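# Zip the suitcase closed along its wheeled end

## Task

Close the suitcase's zipper along the end that carries the wheels, and leave the case lying flat with the same side facing up as before. It only counts if the zip stays closed without the robot holding it. When finished, release everything and move the grippers away.

## Robot and tools

ROBOT. Two arms, left_arm and right_arm, each with six joints and a two-finger gripper. The names are labels only; they do not refer to sides of any camera image.

SHARED FRAME. Gripper positions in results use one scene frame: origin on the table surface midway between the arms, +x pointing out across the table, +z up, and left_arm sits toward +y. Positions are in metres, orientation as a quaternion w,x,y,z. The printed hand position can be somewhat off from reality, worse when the arm is stretched out. On a gripper, the fingers extend along its +z axis and close along its y axis; the reported point lies between the pads, roughly 1 cm short of the tips.

JOINT ORDER. Every row and every per-joint list in results uses this order per arm: shoulder, elbow, wrist roll, wrist pitch, waist, wrist yaw. Trust only this order. Stated ranges in radians: shoulder 0.000 to 3.142, elbow 0.000 to 3.142, wrist roll -2.094 to 2.094, wrist pitch -1.571 to 1.571, waist -2.618 to 3.054, wrist yaw -1.571 to 1.571. True ends may differ by up to 0.036 rad. A target more than 0.036 rad beyond a stated end, and beyond the joint's current angle, gets the call rejected; a target past the real end is clipped there, and the result may print "joint sent to its limit" (its absence proves nothing).

ROW FORMAT. One flat list of 14 numbers covering both arms: left_arm's six joint angles then its grip value, then right_arm's six angles then its grip value. Joint numbers are absolute target angles in radians, not offsets. Grip value runs from -1 (closed) to +1 (fully open). Optionally append 12 stiffness factors from 0 to 1 (left's six, then right's six, in the joint order above); each scales that joint's position gain and persists until replaced.

TOOLS.
execute_actions(actions): a list of up to 15 actions; each action is a table of up to 15 rows, one row per 1/30 s step; a table shorter than 15 rows repeats its final row. An empty list just returns the current state and images.
move(target, speed, blocking): target is one row as above (absolute angles). All joints travel on paths that finish together, so grippers trace curves. speed in rad/s, 0.01 to 2, default 0.5, applies to the joint with the longest way to go. Paths last between 0.5 and 10 s; beyond 10 s they stop short. Moves do not avoid obstacles or the other arm. Grip values are applied at the start. With blocking=false you get a result after 0.5 s; until a result shows the move ended, other moves and execute_actions are refused, so use wait or stop. The extra "move:" line reports how it ended (done, off_target, moving, held, fault), limits=held or limits=none, and each arm's joint farthest from target.
wait(seconds): 0 to 10; arms keep their last command; returns early if a running move finishes.
stop(): brakes a running move; faster motion needs more room to brake; fingers keep moving.
zoom_image(camera, region): camera is cam_high, cam_low, cam_left_wrist or cam_right_wrist (all 504x504); region is [x0, y0, x1, y1] pixels from the top-left, at most 504 by 504.
finished_scene(scene): ends the current scene, passing its number; irreversible; reports success.

RESULT LINES. Joint positions and Joint velocities per arm list angles (rad) and rates, plus the gripper opening in metres (0.093 fully open to 0.000 closed). Joint targets shows what each joint is currently being driven toward; resend those to hold still. grip_measured is the gripper motor on the -1..+1 scale; pads meet near -0.94 and each millimetre of object width adds about 0.0208; each gripper carries a fixed offset of up to about 0.02. On a firm object the opening can read up to about 12 mm below the true width. "joint command not followed" means a clearance check altered some joint targets. FAULT and OVER-TEMPERATURE FAULT lines mean an arm was stopped. MOTOR HOT warns from 75 °C; at 90 °C the arm halts for 10 s, and at 100 °C it goes limp and drops.

MOTION LIMITS. Each step the target is kept near the measured angle: waist 0.202, shoulder 0.258, elbow 0.238, wrist pitch 0.573, wrist yaw and roll 0.522 rad. Targets that would move a gripper more than 70 mm in a step are scaled back. Far targets thus take several actions; an unfinished one may need re-sending. Friction can leave a joint up to about 0.031 rad off, and tiny commands may do nothing.

GRIPPING. Once the pads meet something they stop while the motor keeps heading to your number, so sending lower numbers squeezes harder (up to roughly 50 to 62 N per pad, less on thin parts). Keep sending the same closing value to keep hold. Holding loads heats motors, even during thinking.

AVOID. Knocking anything off the table, letting the arms collide or push on each other, fast impacts (harder when moving fast or aiming far past contact), drops and slips, and flipping the suitcase. The robot keeps acting on your last command while you think. Finish with grippers open and withdrawn from the case.

Each tool is called in YAML: its name, and indented under it one key for each argument.

## Session

execute_actions:
  actions: []

Scene clock: 0.00 s.
left_arm: end_effector_position=(+0.0202, +0.6076, +0.1042) grip_measured=+1.000 end_effector_quat_wxyz=(-0.042, +0.070, +0.968, +0.238) | right_arm: end_effector_position=(+0.1373, +0.0374, +0.1812) grip_measured=+0.998 end_effector_quat_wxyz=(-0.027, +0.953, -0.237, +0.188)
Joint names: [shoulder, elbow, wrist roll, wrist pitch, waist, wrist yaw]
Joint positions: left_arm=[ 1.382  0.926  1.628 -0.637  1.406 -0.1    0.093] | right_arm=[ 1.611  1.506 -1.324 -1.415  1.356  0.378  0.093]
Joint velocities: left_arm=[-0.012 -0.007 -0.022  0.051  0.002 -0.066  0.   ] | right_arm=[-0.002 -0.002 -0.051 -0.007 -0.002 -0.022 -0.001]
Motor temperatures (°C, as the motors report them): left_arm=[25 24 26 26 24 23] | right_arm=[25 24 25 25 22 22]
Joint targets: left_arm=[1.382 0.926 1.628 -0.637 1.406 -0.100] | right_arm=[1.611 1.506 -1.324 -1.415 1.356 0.378]
Joint stiffness scale: left_arm=[1. 1. 1. 1. 1. 1.] | right_arm=[1. 1. 1. 1. 1. 1.]

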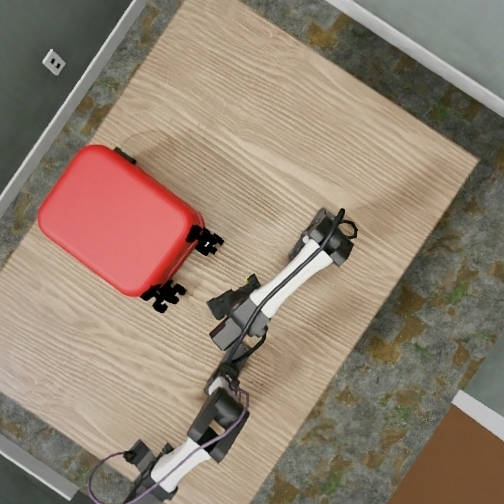

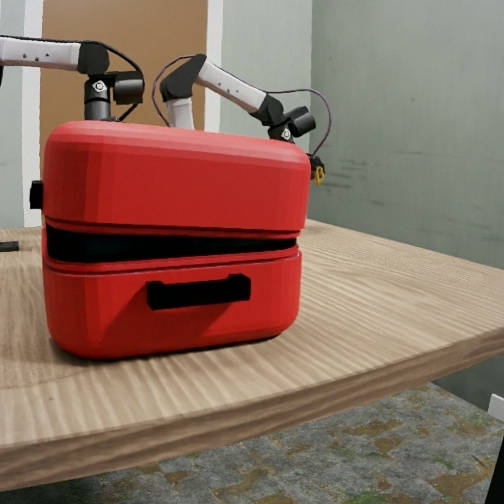

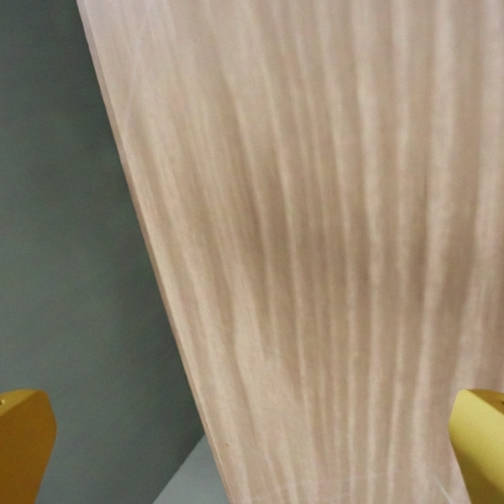

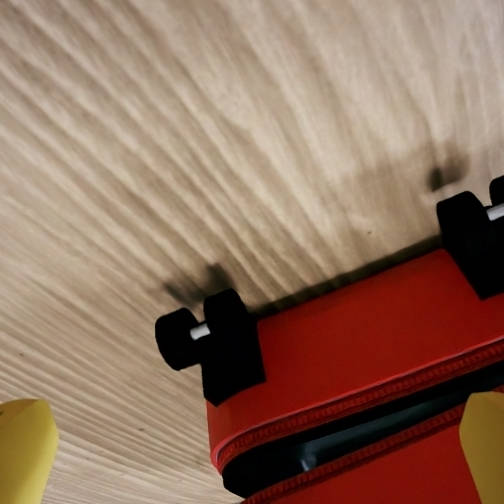

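zoom_image:
  camera: "cam_high"
  region: [30, 130, 270, 370]

zoom_image:
  camera: "cam_right_wrist"
  region: [200, 200, 504, 504]

Region (30, 130, 270, 370) of cam_high's 504x504 image, scaled by 2.100, with more detail than that image has.

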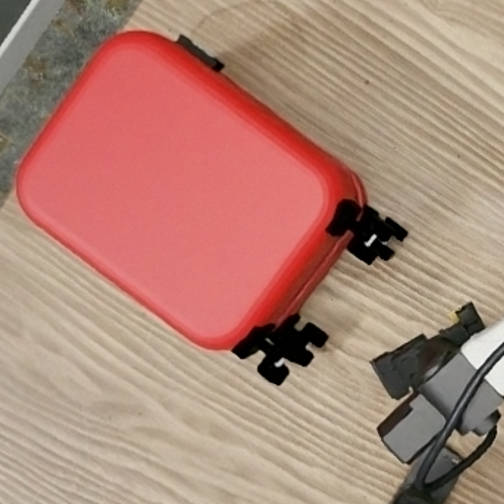

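Region (200, 200, 504, 504) of cam_right_wrist's 504x504 image, scaled by 1.658, with more detail than that image has.

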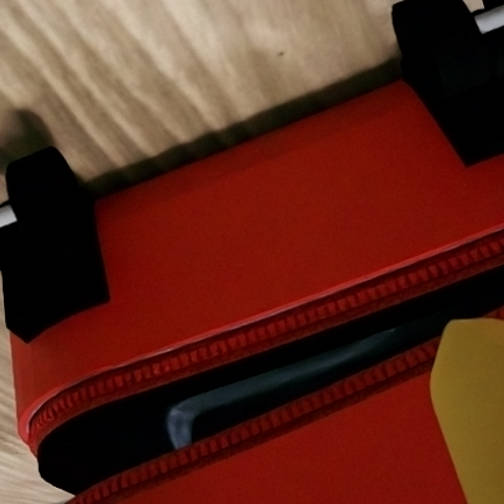

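move:
  target: [1.382,0.926,1.628,-0.637,1.406,-0.1,1, 1.734,0.752,0,0.682,1.57,1.35,1]
  speed: 1.0

Scene clock: 6.23 s.
left_arm: end_effector_position=(+0.0202, +0.6076, +0.1042) grip_measured=+1.000 end_effector_quat_wxyz=(-0.042, +0.070, +0.968, +0.238) | right_arm: end_effector_position=(+0.1837, +0.1206, +0.1788) grip_measured=+0.999 end_effector_quat_wxyz=(+0.684, -0.170, +0.709, -0.028)
Joint names: [shoulder, elbow, wrist roll, wrist pitch, waist, wrist yaw]
Joint positions: left_arm=[ 1.382  0.926  1.628 -0.637  1.406 -0.1    0.093] | right_arm=[ 1.72   0.768 -0.005  0.673  1.56   1.341  0.093]
Joint velocities: left_arm=[-0.007 -0.007 -0.022  0.007  0.007  0.007  0.   ] | right_arm=[ 0.002 -0.017 -0.037  0.007 -0.012  0.022 -0.   ]
Motor temperatures (°C, as the motors report them): left_arm=[26 25 26 27 24 23] | right_arm=[26 25 25 26 22 22]
Joint targets: left_arm=[1.382 0.926 1.628 -0.637 1.406 -0.100] | right_arm=[1.734 0.752 0.000 0.682 1.570 1.350]
Joint stiffness scale: left_arm=[1. 1. 1. 1. 1. 1.] | right_arm=[1. 1. 1. 1. 1. 1.]
move: done; limits=none; left_arm: farthest joint: the waist, 0.000 radians from its target (0.000 radians at the start); right_arm: farthest joint: the elbow, 0.016 radians from its target (0.754 radians at the start)

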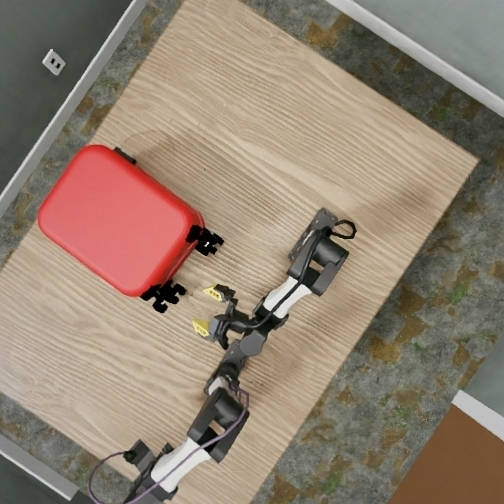

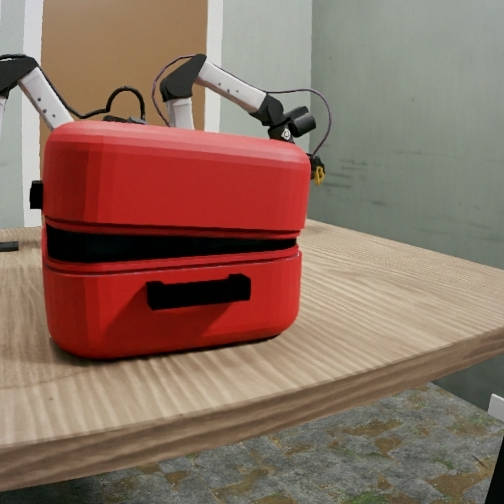

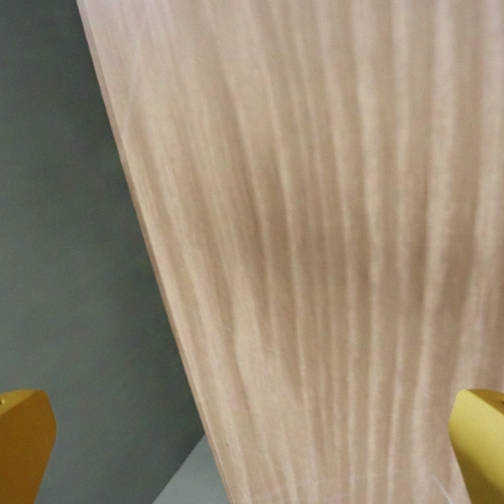

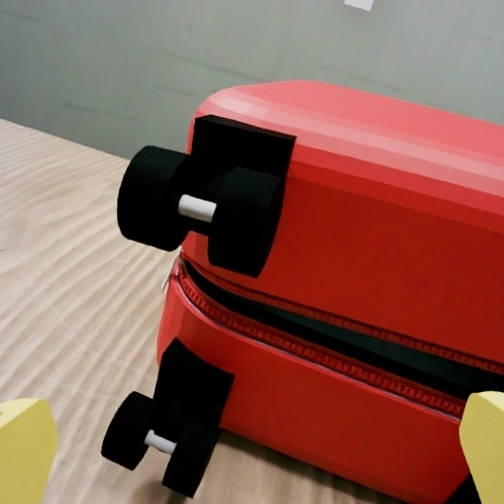

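move:
  target: [1.1,0.7,1.1,-0.4,0.95,0.5,1, 1.3,1.2,0,0.0,1.2,1.35,-1]
  speed: 0.8

move:
  target: [0.835,0.396,0.644,-0.261,0.5,1.1,1, 1.715,1.877,0,-0.962,0.47,0,-1]
  speed: 0.9

Scene clock: 10.33 s.
left_arm: end_effector_position=(+0.2291, +0.4970, +0.1471) grip_measured=+1.000 end_effector_quat_wxyz=(+0.370, +0.132, +0.897, +0.200) | right_arm: end_effector_position=(+0.2774, -0.0051, +0.3902) grip_measured=-0.995 end_effector_quat_wxyz=(+0.694, +0.019, +0.715, -0.089)
Joint names: [shoulder, elbow, wrist roll, wrist pitch, waist, wrist yaw]
Joint positions: left_arm=[ 1.12   0.716  1.108 -0.417  0.96   0.49   0.093] | right_arm=[ 1.3    1.193 -0.005  0.008  1.208  1.346  0.   ]
Joint velocities: left_arm=[-0.012 -0.017  0.051 -0.022  0.007 -0.022  0.   ] | right_arm=[-0.002 -0.027 -0.081 -0.139 -0.002 -0.051  0.   ]
Motor temperatures (°C, as the motors report them): left_arm=[26 26 26 27 24 23] | right_arm=[27 25 25 27 22 22]
Joint targets: left_arm=[1.100 0.700 1.100 -0.400 0.950 0.500] | right_arm=[1.300 1.200 -0.000 -0.000 1.200 1.350]
Joint stiffness scale: left_arm=[1. 1. 1. 1. 1. 1.] | right_arm=[1. 1. 1. 1. 1. 1.]
move: done; limits=none; left_arm: farthest joint: the shoulder, 0.020 radians from its target (0.282 radians at the start); right_arm: farthest joint: the waist, 0.008 radians from its target (0.360 radians at the start)

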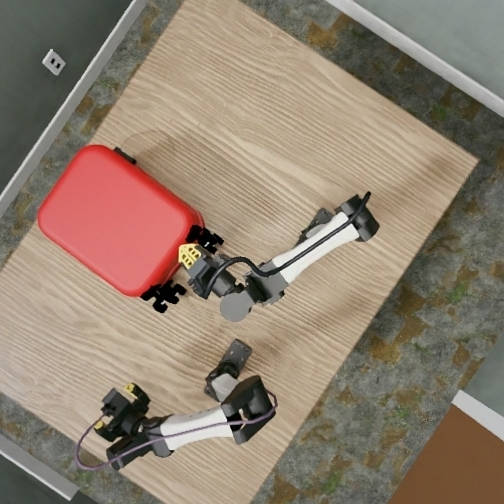

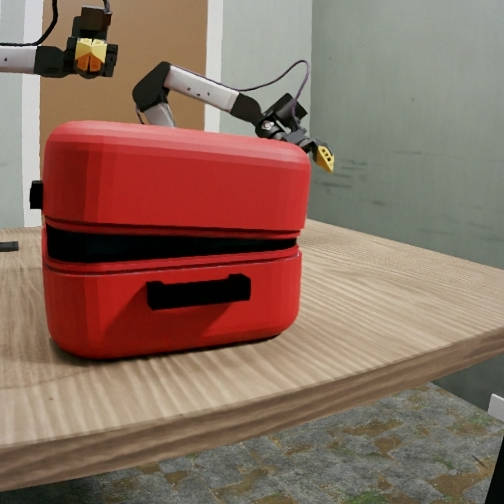

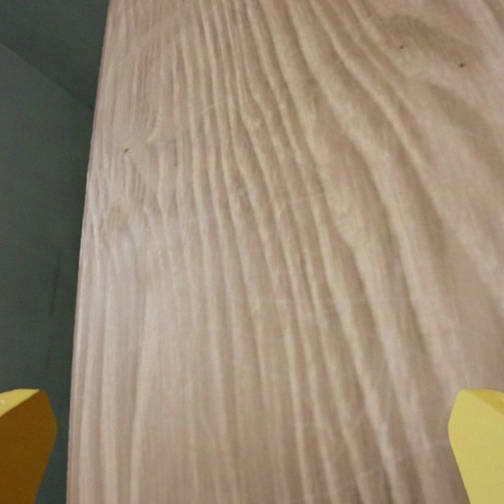

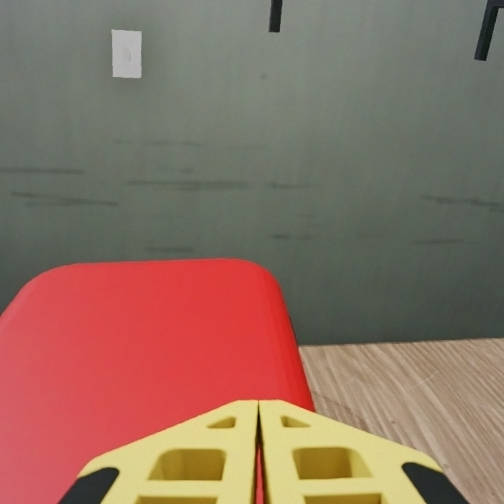

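Scene clock: 12.77 s.
left_arm: end_effector_position=(+0.2555, +0.2648, +0.1608) grip_measured=+1.000 end_effector_quat_wxyz=(+0.558, +0.247, +0.770, -0.187) | right_arm: end_effector_position=(+0.4201, -0.0319, +0.3000) grip_measured=-0.995 end_effector_quat_wxyz=(+0.370, -0.211, +0.901, +0.081)
Joint names: [shoulder, elbow, wrist roll, wrist pitch, waist, wrist yaw]
Joint positions: left_arm=[ 0.857  0.411  0.653 -0.278  0.512  1.089  0.093] | right_arm=[ 1.701  1.859 -0.005 -0.952  0.475  0.009  0.   ]
Joint velocities: left_arm=[-0.007  0.012 -0.066 -0.051  0.017  0.037  0.   ] | right_arm=[-0.007 -0.042  0.022 -0.095 -0.002  0.022  0.   ]
Motor temperatures (°C, as the motors report them): left_arm=[26 26 26 28 24 23] | right_arm=[27 26 25 27 22 22]
Joint targets: left_arm=[0.835 0.396 0.644 -0.261 0.500 1.100] | right_arm=[1.715 1.877 -0.000 -0.962 0.470 0.000]
Joint stiffness scale: left_arm=[1. 1. 1. 1. 1. 1.] | right_arm=[1. 1. 1. 1. 1. 1.]
move: off_target (left_arm); limits=none; left_arm: farthest joint: the shoulder, 0.022 radians from its target (0.285 radians at the start); right_arm: farthest joint: the elbow, 0.018 radians from its target (0.684 radians at the start)

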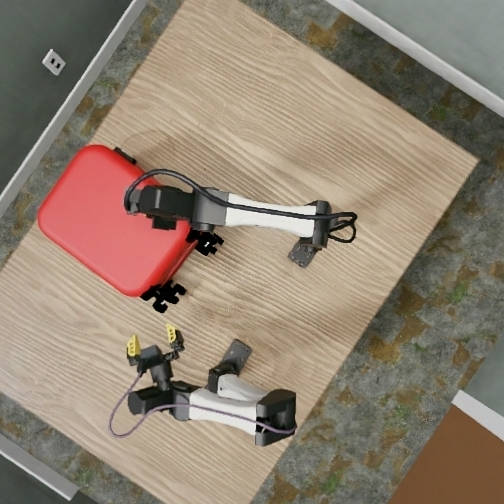

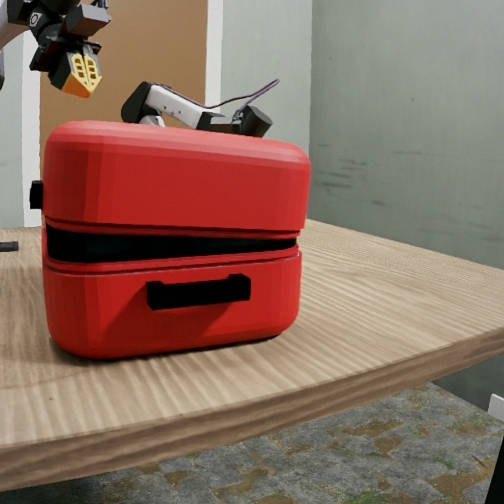

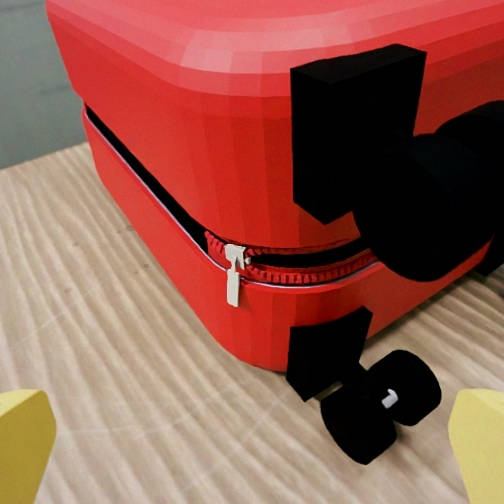

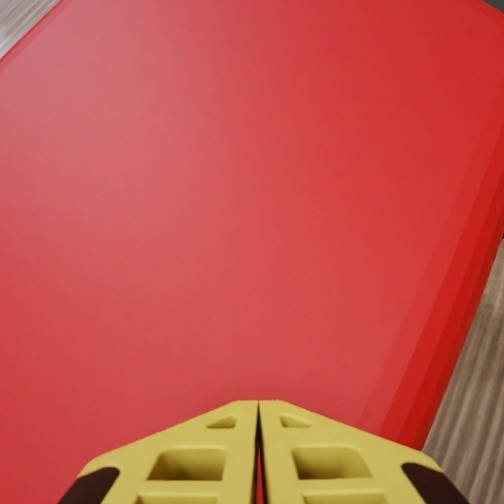

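zoom_image:
  camera: "cam_left_wrist"
  region: [180, 200, 320, 340]

Region (180, 200, 320, 340) of cam_left_wrist's 504x504 image, scaled by 3.600, with more detail than that image has.

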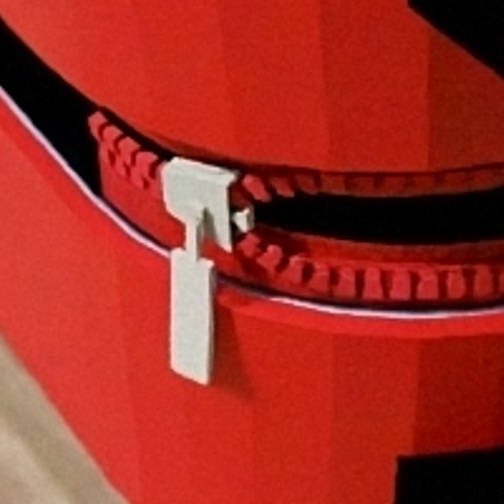

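move:
  target: [1.981,0.423,0.295,1.258,0.362,1.386,-0.3, 1.715,1.877,0,-0.962,0.54,0,-1]
  speed: 0.8

Scene clock: 20.13 s.
left_arm: end_effector_position=(+0.3296, +0.2479, +0.0810) grip_measured=-0.298 end_effector_quat_wxyz=(+0.608, +0.335, +0.646, -0.317) | right_arm: end_effector_position=(+0.4084, -0.0098, +0.2999) grip_measured=-0.995 end_effector_quat_wxyz=(+0.367, -0.236, +0.895, +0.091)
Joint names: [shoulder, elbow, wrist roll, wrist pitch, waist, wrist yaw]
Joint positions: left_arm=[1.963 0.411 0.303 1.241 0.374 1.376 0.031] | right_arm=[ 1.701  1.859 -0.005 -0.952  0.53   0.009  0.   ]
Joint velocities: left_arm=[ 0.007 -0.002 -0.051  0.022  0.002  0.007 -0.001] | right_arm=[-0.012 -0.012 -0.022 -0.051 -0.007  0.022  0.   ]
Motor temperatures (°C, as the motors report them): left_arm=[26 27 26 29 24 23] | right_arm=[28 27 25 29 22 22]
Joint targets: left_arm=[1.981 0.423 0.295 1.258 0.362 1.386] | right_arm=[1.715 1.877 0.000 -0.962 0.540 0.000]
Joint stiffness scale: left_arm=[1. 1. 1. 1. 1. 1.] | right_arm=[1. 1. 1. 1. 1. 1.]
move: done; limits=none; left_arm: farthest joint: the shoulder, 0.018 radians from its target (1.124 radians at the start); right_arm: farthest joint: the elbow, 0.018 radians from its target (0.018 radians at the start)

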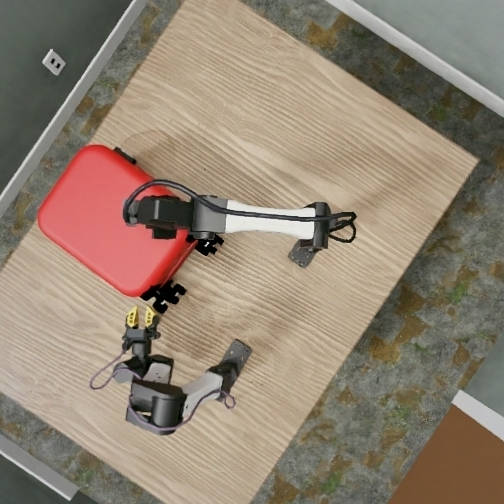

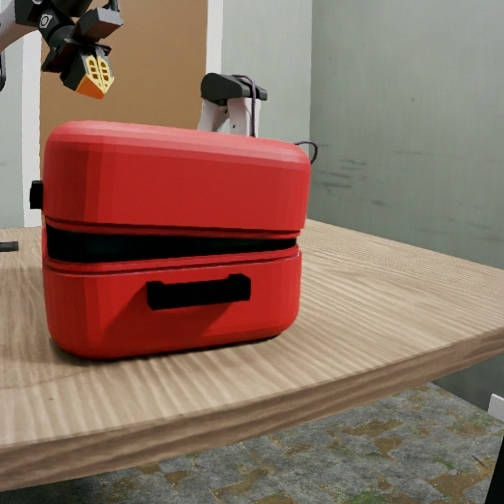

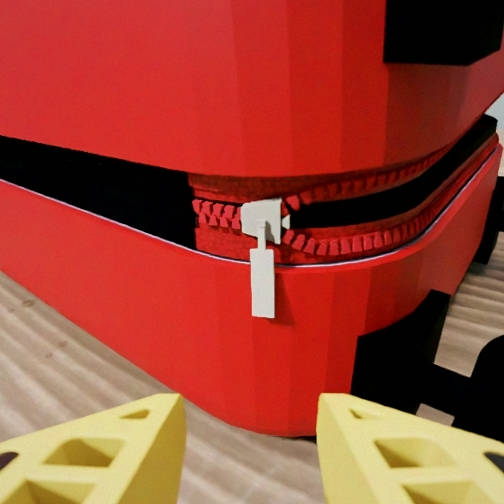

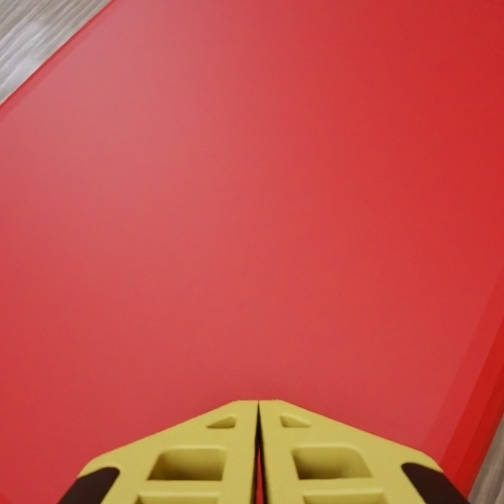

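move:
  target: [1.927,0.446,0.288,1.188,0.234,1.232,-0.4, 1.715,1.877,0,-0.962,0.54,0,-1]
  speed: 0.25

Scene clock: 22.77 s.
left_arm: end_effector_position=(+0.3452, +0.2185, +0.0782) grip_measured=-0.398 end_effector_quat_wxyz=(+0.595, +0.343, +0.657, -0.311) | right_arm: end_effector_position=(+0.4084, -0.0098, +0.2999) grip_measured=-0.995 end_effector_quat_wxyz=(+0.367, -0.236, +0.895, +0.091)
Joint names: [shoulder, elbow, wrist roll, wrist pitch, waist, wrist yaw]
Joint positions: left_arm=[1.948 0.431 0.296 1.205 0.244 1.244 0.026] | right_arm=[ 1.701  1.859 -0.005 -0.952  0.53   0.009  0.   ]
Joint velocities: left_arm=[-0.007  0.002 -0.051  0.007  0.007 -0.022  0.   ] | right_arm=[-0.012 -0.017 -0.022  0.007  0.002  0.022  0.   ]
Motor temperatures (°C, as the motors report them): left_arm=[27 27 26 29 24 23] | right_arm=[29 28 25 29 22 22]
Joint targets: left_arm=[1.927 0.446 0.288 1.188 0.234 1.232] | right_arm=[1.715 1.877 -0.000 -0.962 0.540 0.000]
Joint stiffness scale: left_arm=[1. 1. 1. 1. 1. 1.] | right_arm=[1. 1. 1. 1. 1. 1.]
move: off_target (left_arm); limits=none; left_arm: farthest joint: the shoulder, 0.021 radians from its target (0.036 radians at the start); right_arm: farthest joint: the elbow, 0.018 radians from its target (0.018 radians at the start)

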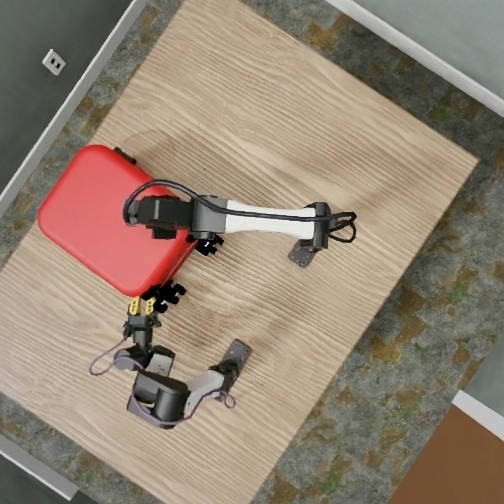

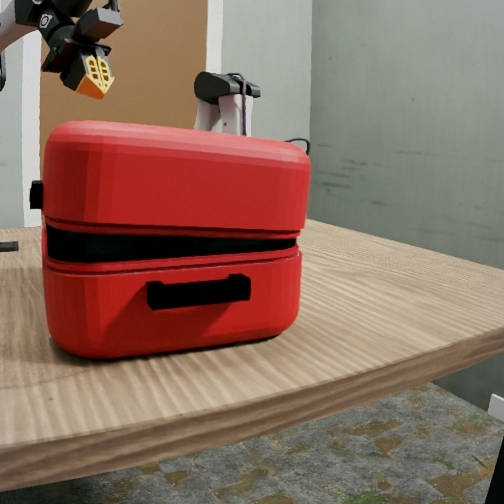

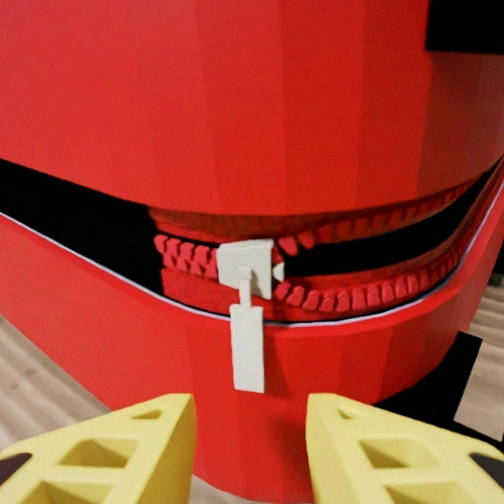

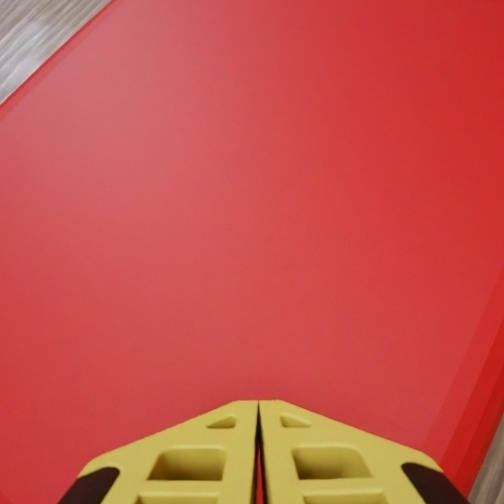

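zoom_image:
  camera: "cam_left_wrist"
  region: [150, 220, 350, 420]

zoom_image:
  camera: "cam_high"
  region: [100, 260, 200, 360]

Region (150, 220, 350, 420) of cam_left_wrist's 504x504 image, scaled by 2.520, with more detail than that image has.

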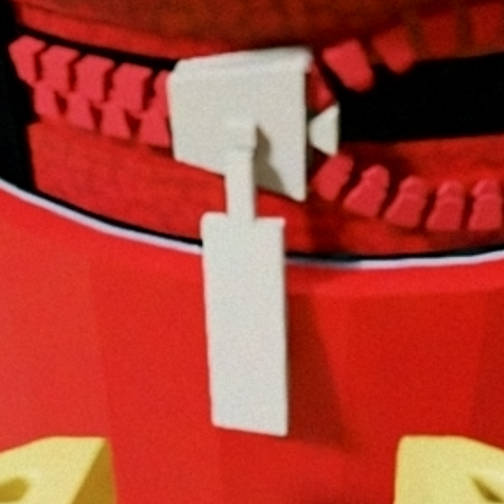

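Region (100, 260, 200, 360) of cam_high's 504x504 image, scaled by 5.040, with more detail than that image has.

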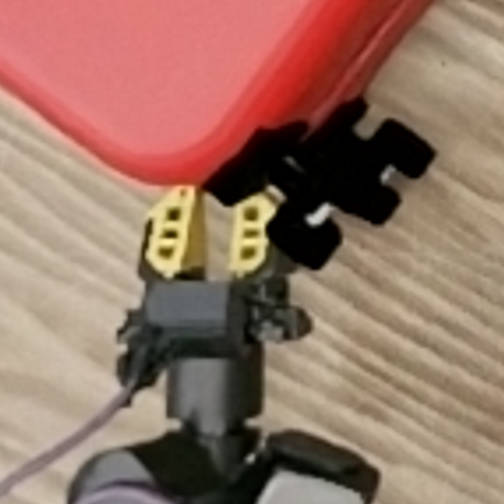

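move:
  target: [1.877,0.465,0.285,1.121,0.202,1.196,-0.45, 1.846,1.877,0,-0.962,0.54,0,-1]
  speed: 0.2

Scene clock: 29.70 s.
left_arm: end_effector_position=(+0.3518, +0.2125, +0.0869) grip_measured=-0.448 end_effector_quat_wxyz=(+0.593, +0.344, +0.660, -0.307) | right_arm: end_effector_position=(+0.4259, +0.0009, +0.2451) grip_measured=-0.995 end_effector_quat_wxyz=(+0.312, -0.242, +0.915, +0.078)
Joint names: [shoulder, elbow, wrist roll, wrist pitch, waist, wrist yaw]
Joint positions: left_arm=[1.898 0.449 0.293 1.139 0.214 1.207 0.024] | right_arm=[ 1.827  1.862 -0.005 -0.952  0.53   0.006  0.   ]
Joint velocities: left_arm=[ 0.012 -0.002 -0.051 -0.037 -0.012 -0.037  0.   ] | right_arm=[ 0.012  0.012  0.007 -0.007  0.007 -0.022  0.   ]
Motor temperatures (°C, as the motors report them): left_arm=[28 27 26 29 24 23] | right_arm=[30 29 25 30 22 22]
Joint targets: left_arm=[1.877 0.465 0.285 1.121 0.202 1.196] | right_arm=[1.846 1.877 -0.000 -0.962 0.540 -0.000]
Joint stiffness scale: left_arm=[1. 1. 1. 1. 1. 1.] | right_arm=[1. 1. 1. 1. 1. 1.]
move: off_target (left_arm); limits=none; left_arm: farthest joint: the shoulder, 0.021 radians from its target (0.071 radians at the start); right_arm: farthest joint: the shoulder, 0.019 radians from its target (0.145 radians at the start)

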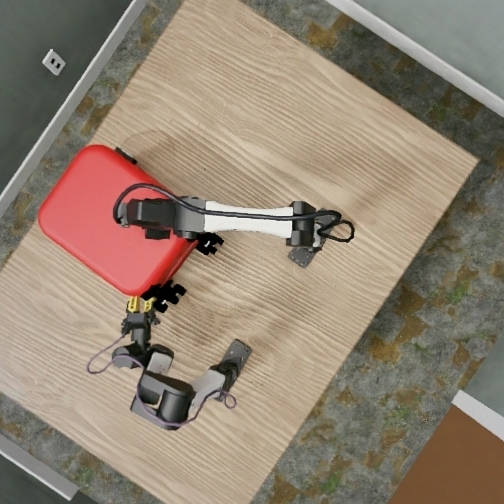

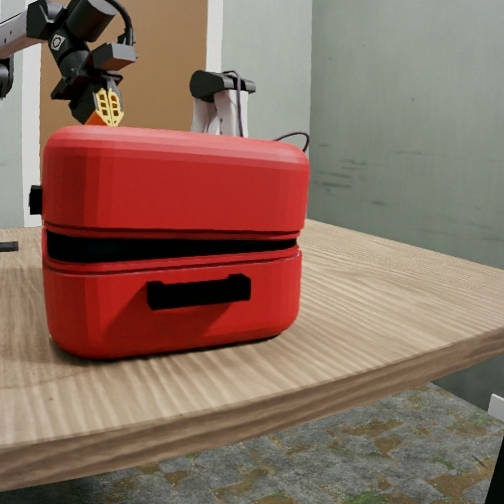

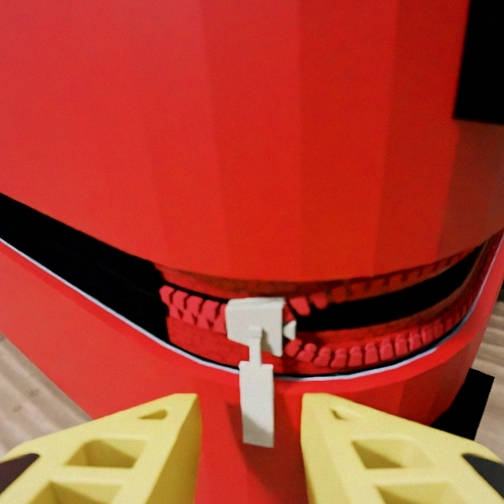

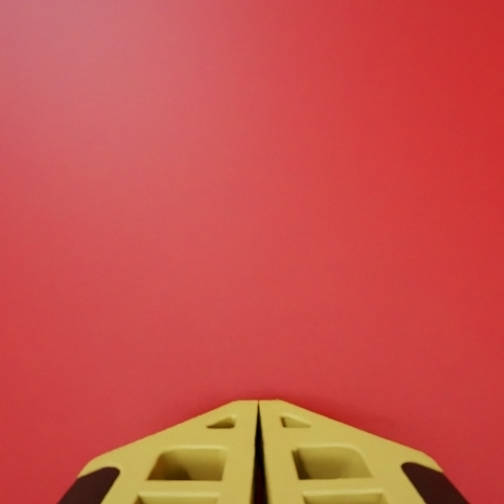

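move:
  target: [1.873,0.469,0.285,1.112,0.179,1.175,-0.45, 1.885,1.877,0,-0.962,0.54,0,-1]
  speed: 0.08

Scene clock: 31.07 s.
left_arm: end_effector_position=(+0.3524, +0.2117, +0.0864) grip_measured=-0.448 end_effector_quat_wxyz=(+0.592, +0.343, +0.662, -0.306) | right_arm: end_effector_position=(+0.4291, +0.0024, +0.2410) grip_measured=-0.995 end_effector_quat_wxyz=(+0.308, -0.242, +0.917, +0.077)
Joint names: [shoulder, elbow, wrist roll, wrist pitch, waist, wrist yaw]
Joint positions: left_arm=[1.898 0.449 0.292 1.138 0.21  1.2   0.024] | right_arm=[ 1.845  1.873 -0.005 -0.953  0.53   0.007  0.   ]
Joint velocities: left_arm=[-0.007 -0.012 -0.007  0.037 -0.017  0.081 -0.   ] | right_arm=[ 0.022 -0.017  0.095 -0.051  0.007  0.007  0.   ]
Motor temperatures (°C, as the motors report them): left_arm=[29 27 26 29 24 23] | right_arm=[30 29 25 30 22 22]
Joint targets: left_arm=[1.873 0.469 0.285 1.112 0.179 1.175] | right_arm=[1.885 1.877 0.000 -0.962 0.540 -0.000]
Joint stiffness scale: left_arm=[1. 1. 1. 1. 1. 1.] | right_arm=[1. 1. 1. 1. 1. 1.]
move: off_target (left_arm, right_arm); limits=none; left_arm: farthest joint: the waist, 0.031 radians from its target (0.035 radians at the start); right_arm: farthest joint: the shoulder, 0.040 radians from its target (0.058 radians at the start)

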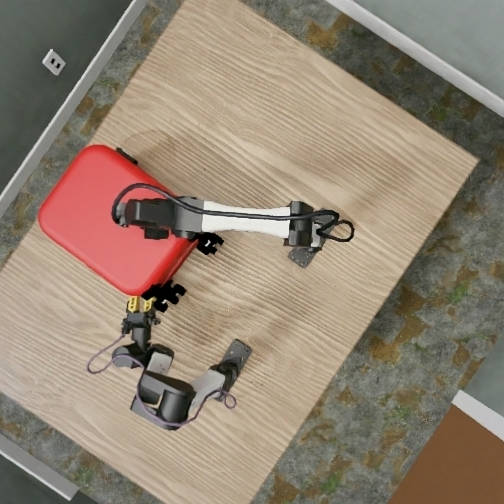

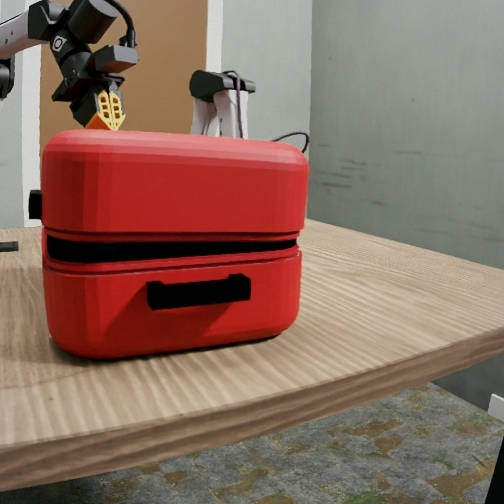

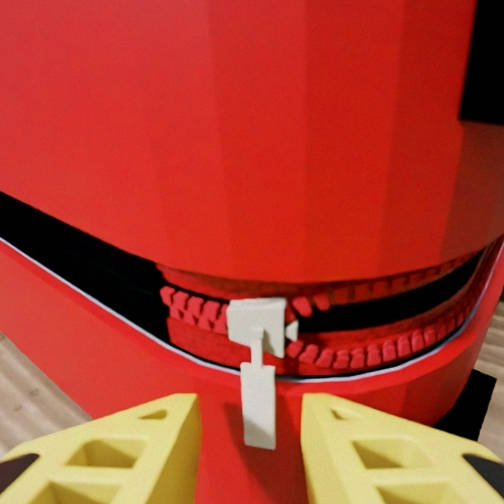

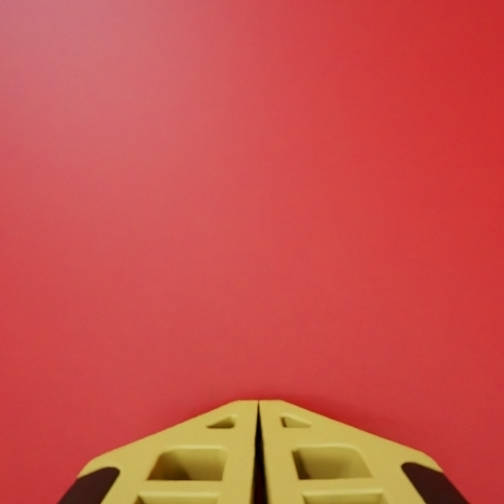

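execute_actions:
  actions:
    - [[1.877,0.465,0.285,1.121,0.19,1.19,-0.7, 1.90,1.865,0,-0.962,0.54,0,-1]]
    - [[1.877,0.465,0.285,1.121,0.19,1.19,-1, 1.92,1.855,0,-0.962,0.54,0,-1]]

Scene clock: 32.23 s.
left_arm: end_effector_position=(+0.3528, +0.2123, +0.0866) grip_measured=-0.975 end_effector_quat_wxyz=(+0.592, +0.341, +0.663, -0.305) | right_arm: end_effector_position=(+0.4335, +0.0003, +0.2347) grip_measured=-0.995 end_effector_quat_wxyz=(+0.306, -0.239, +0.919, +0.064)
Joint names: [shoulder, elbow, wrist roll, wrist pitch, waist, wrist yaw]
Joint positions: left_arm=[1.896 0.449 0.29  1.135 0.21  1.197 0.   ] | right_arm=[ 1.86   1.873 -0.005 -0.948  0.53   0.031  0.   ]
Joint velocities: left_arm=[ 0.002  0.002 -0.007 -0.037 -0.012 -0.022  0.   ] | right_arm=[-0.017  0.012  0.037 -0.037  0.007 -0.051  0.   ]
Motor temperatures (°C, as the motors report them): left_arm=[29 27 26 29 24 23] | right_arm=[30 30 25 30 22 22]
Joint targets: left_arm=[1.877 0.465 0.285 1.121 0.190 1.190] | right_arm=[1.920 1.855 -0.000 -0.962 0.540 0.000]
Joint stiffness scale: left_arm=[1. 1. 1. 1. 1. 1.] | right_arm=[1. 1. 1. 1. 1. 1.]

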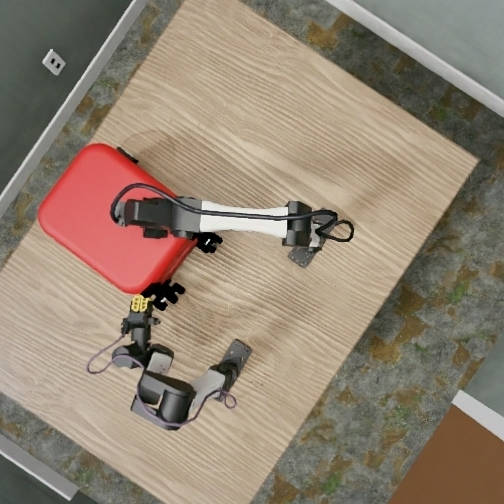

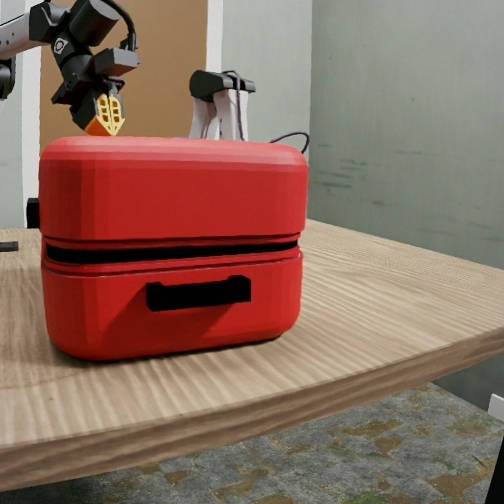

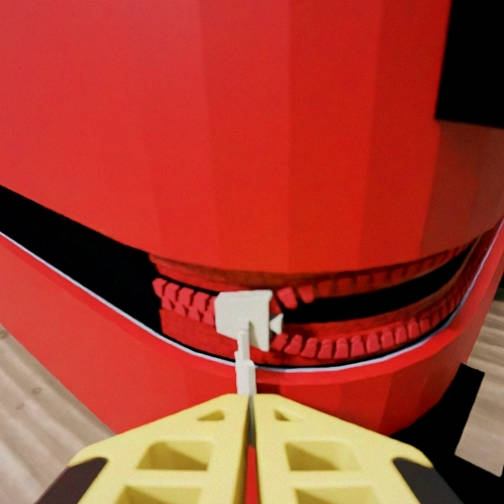

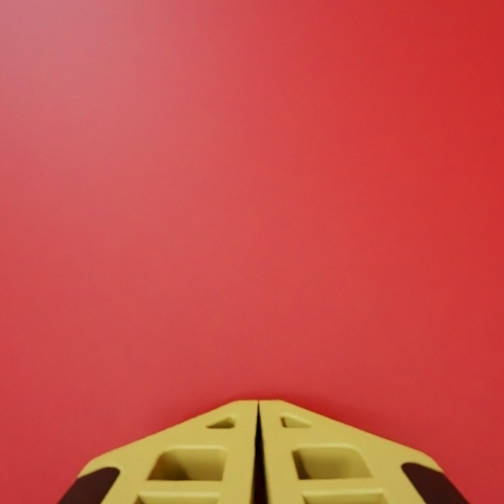

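zoom_image:
  camera: "cam_left_wrist"
  region: [170, 270, 330, 430]

Region (170, 270, 330, 430) of cam_left_wrist's 504x504 image, scaled by 3.150, with more detail than that image has.

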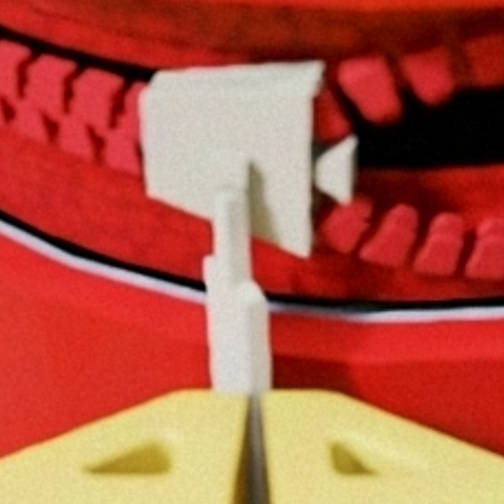

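execute_actions:
  actions:
    - [[1.877,0.465,0.285,1.121,0.195,1.19,-1, 1.905,1.835,0,-0.99,0.535,0.02,-1]]

zoom_image:
  camera: "cam_left_wrist"
  region: [150, 260, 350, 460]

Scene clock: 33.27 s.
left_arm: end_effector_position=(+0.3528, +0.2123, +0.0866) grip_measured=-0.975 end_effector_quat_wxyz=(+0.592, +0.341, +0.663, -0.305) | right_arm: end_effector_position=(+0.4335, -0.0003, +0.2345) grip_measured=-0.995 end_effector_quat_wxyz=(+0.306, -0.239, +0.920, +0.063)
Joint names: [shoulder, elbow, wrist roll, wrist pitch, waist, wrist yaw]
Joint positions: left_arm=[1.896 0.449 0.29  1.135 0.21  1.197 0.   ] | right_arm=[ 1.86   1.873 -0.005 -0.95   0.53   0.034  0.   ]
Joint velocities: left_arm=[-0.012 -0.012  0.007  0.022  0.007  0.051  0.   ] | right_arm=[-0.002  0.002 -0.007 -0.022 -0.017 -0.037  0.   ]
Motor temperatures (°C, as the motors report them): left_arm=[29 27 26 29 24 23] | right_arm=[30 30 25 30 22 22]
Joint targets: left_arm=[1.877 0.465 0.285 1.121 0.195 1.190] | right_arm=[1.905 1.835 0.000 -0.990 0.535 0.020]
Joint stiffness scale: left_arm=[1. 1. 1. 1. 1. 1.] | right_arm=[1. 1. 1. 1. 1. 1.]

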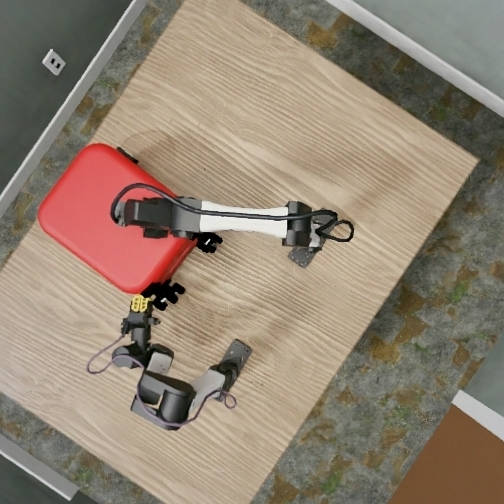

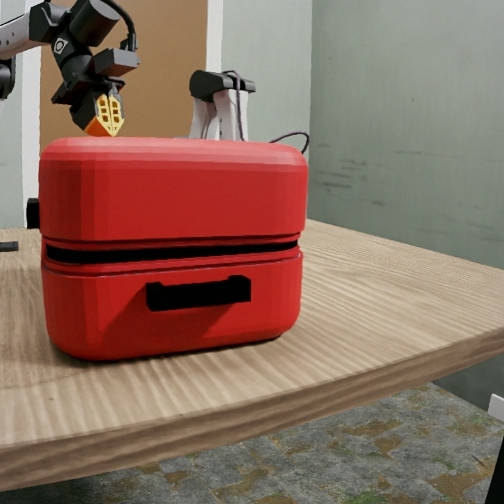

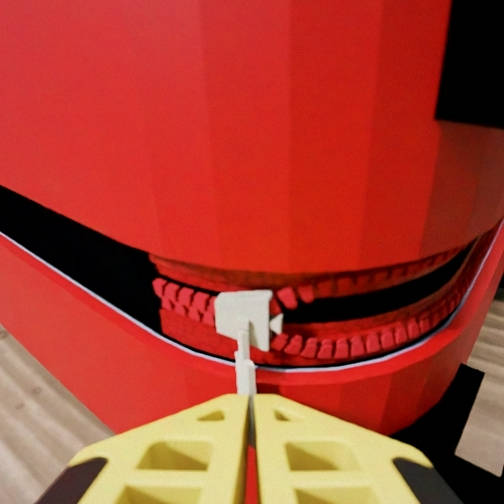

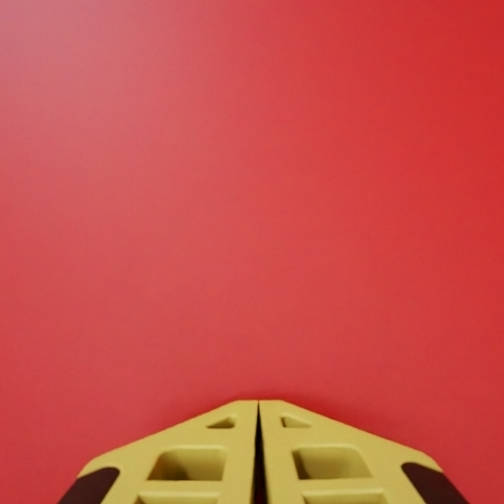

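Region (150, 260, 350, 460) of cam_left_wrist's 504x504 image, scaled by 2.520, with more detail than that image has.

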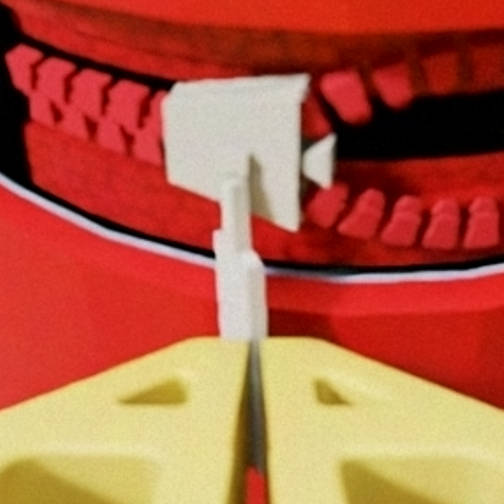

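execute_actions:
  actions:
    - [[1.877,0.465,0.285,1.121,0.195,1.19,-0.86, 1.905,1.835,0,-0.99,0.535,0.02,-1]]
    - [[1.876,0.467,0.285,1.12,0.192,1.187,-0.86, 1.905,1.835,0,-0.99,0.535,0.02,-1],[1.876,0.469,0.285,1.119,0.19,1.185,-0.86, 1.905,1.835,0,-0.99,0.535,0.02,-1],[1.875,0.471,0.285,1.118,0.188,1.183,-0.86, 1.905,1.835,0,-0.99,0.535,0.02,-1],[1.875,0.472,0.285,1.117,0.186,1.181,-0.86, 1.905,1.835,0,-0.99,0.535,0.02,-1],[1.875,0.473,0.285,1.116,0.184,1.179,-0.86, 1.905,1.835,0,-0.99,0.535,0.02,-1],[1.875,0.474,0.285,1.115,0.182,1.177,-0.86, 1.905,1.835,0,-0.99,0.535,0.02,-1],[1.875,0.474,0.285,1.114,0.180,1.175,-0.86, 1.905,1.835,0,-0.99,0.535,0.02,-1],[1.875,0.474,0.285,1.114,0.178,1.172,-0.86, 1.905,1.835,0,-0.99,0.535,0.02,-1]]

zoom_image:
  camera: "cam_left_wrist"
  region: [150, 260, 350, 460]

Scene clock: 34.80 s.
left_arm: end_effector_position=(+0.3532, +0.2109, +0.0862) grip_measured=-0.861 end_effector_quat_wxyz=(+0.592, +0.341, +0.664, -0.305) | right_arm: end_effector_position=(+0.4335, -0.0003, +0.2345) grip_measured=-0.995 end_effector_quat_wxyz=(+0.306, -0.239, +0.920, +0.063)
Joint names: [shoulder, elbow, wrist roll, wrist pitch, waist, wrist yaw]
Joint positions: left_arm=[1.896 0.449 0.29  1.134 0.205 1.19  0.004] | right_arm=[ 1.86   1.873 -0.005 -0.95   0.53   0.034  0.   ]
Joint velocities: left_arm=[ 0.007 -0.002  0.037 -0.007 -0.012 -0.037 -0.   ] | right_arm=[-0.002  0.007  0.022  0.022 -0.007  0.022  0.   ]
Motor temperatures (°C, as the motors report them): left_arm=[29 27 26 29 24 23] | right_arm=[30 29 25 30 22 22]
Joint targets: left_arm=[1.875 0.474 0.285 1.114 0.178 1.172] | right_arm=[1.905 1.835 0.000 -0.990 0.535 0.020]
Joint stiffness scale: left_arm=[1. 1. 1. 1. 1. 1.] | right_arm=[1. 1. 1. 1. 1. 1.]

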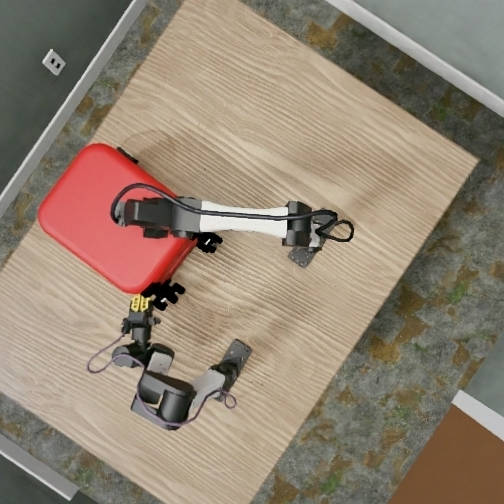

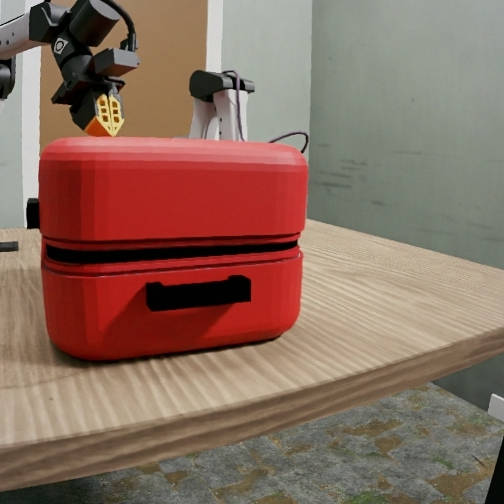

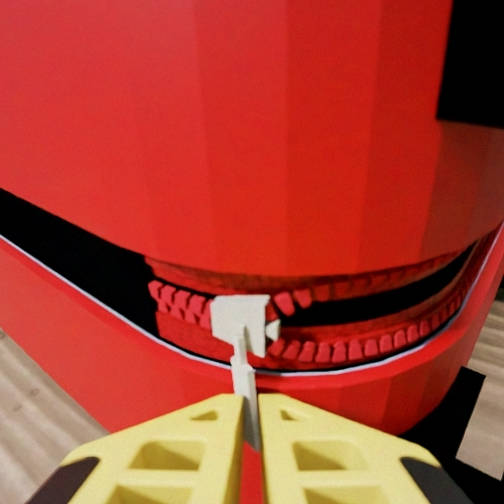

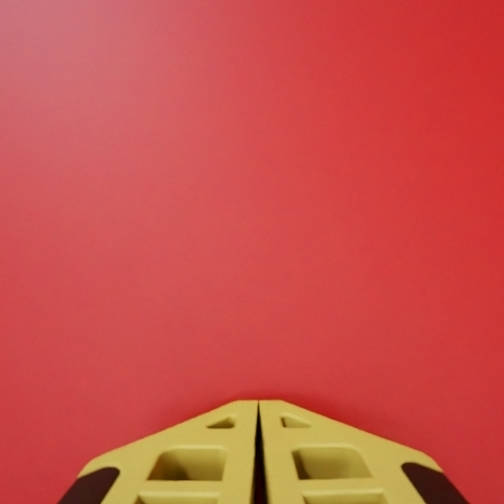

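Region (150, 260, 350, 460) of cam_left_wrist's 504x504 image, scaled by 2.520, with more detail than that image has.

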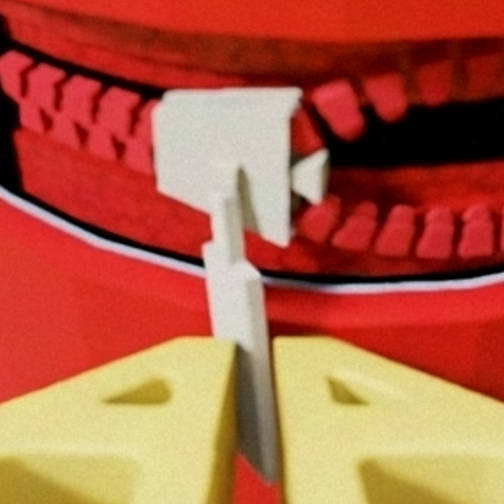

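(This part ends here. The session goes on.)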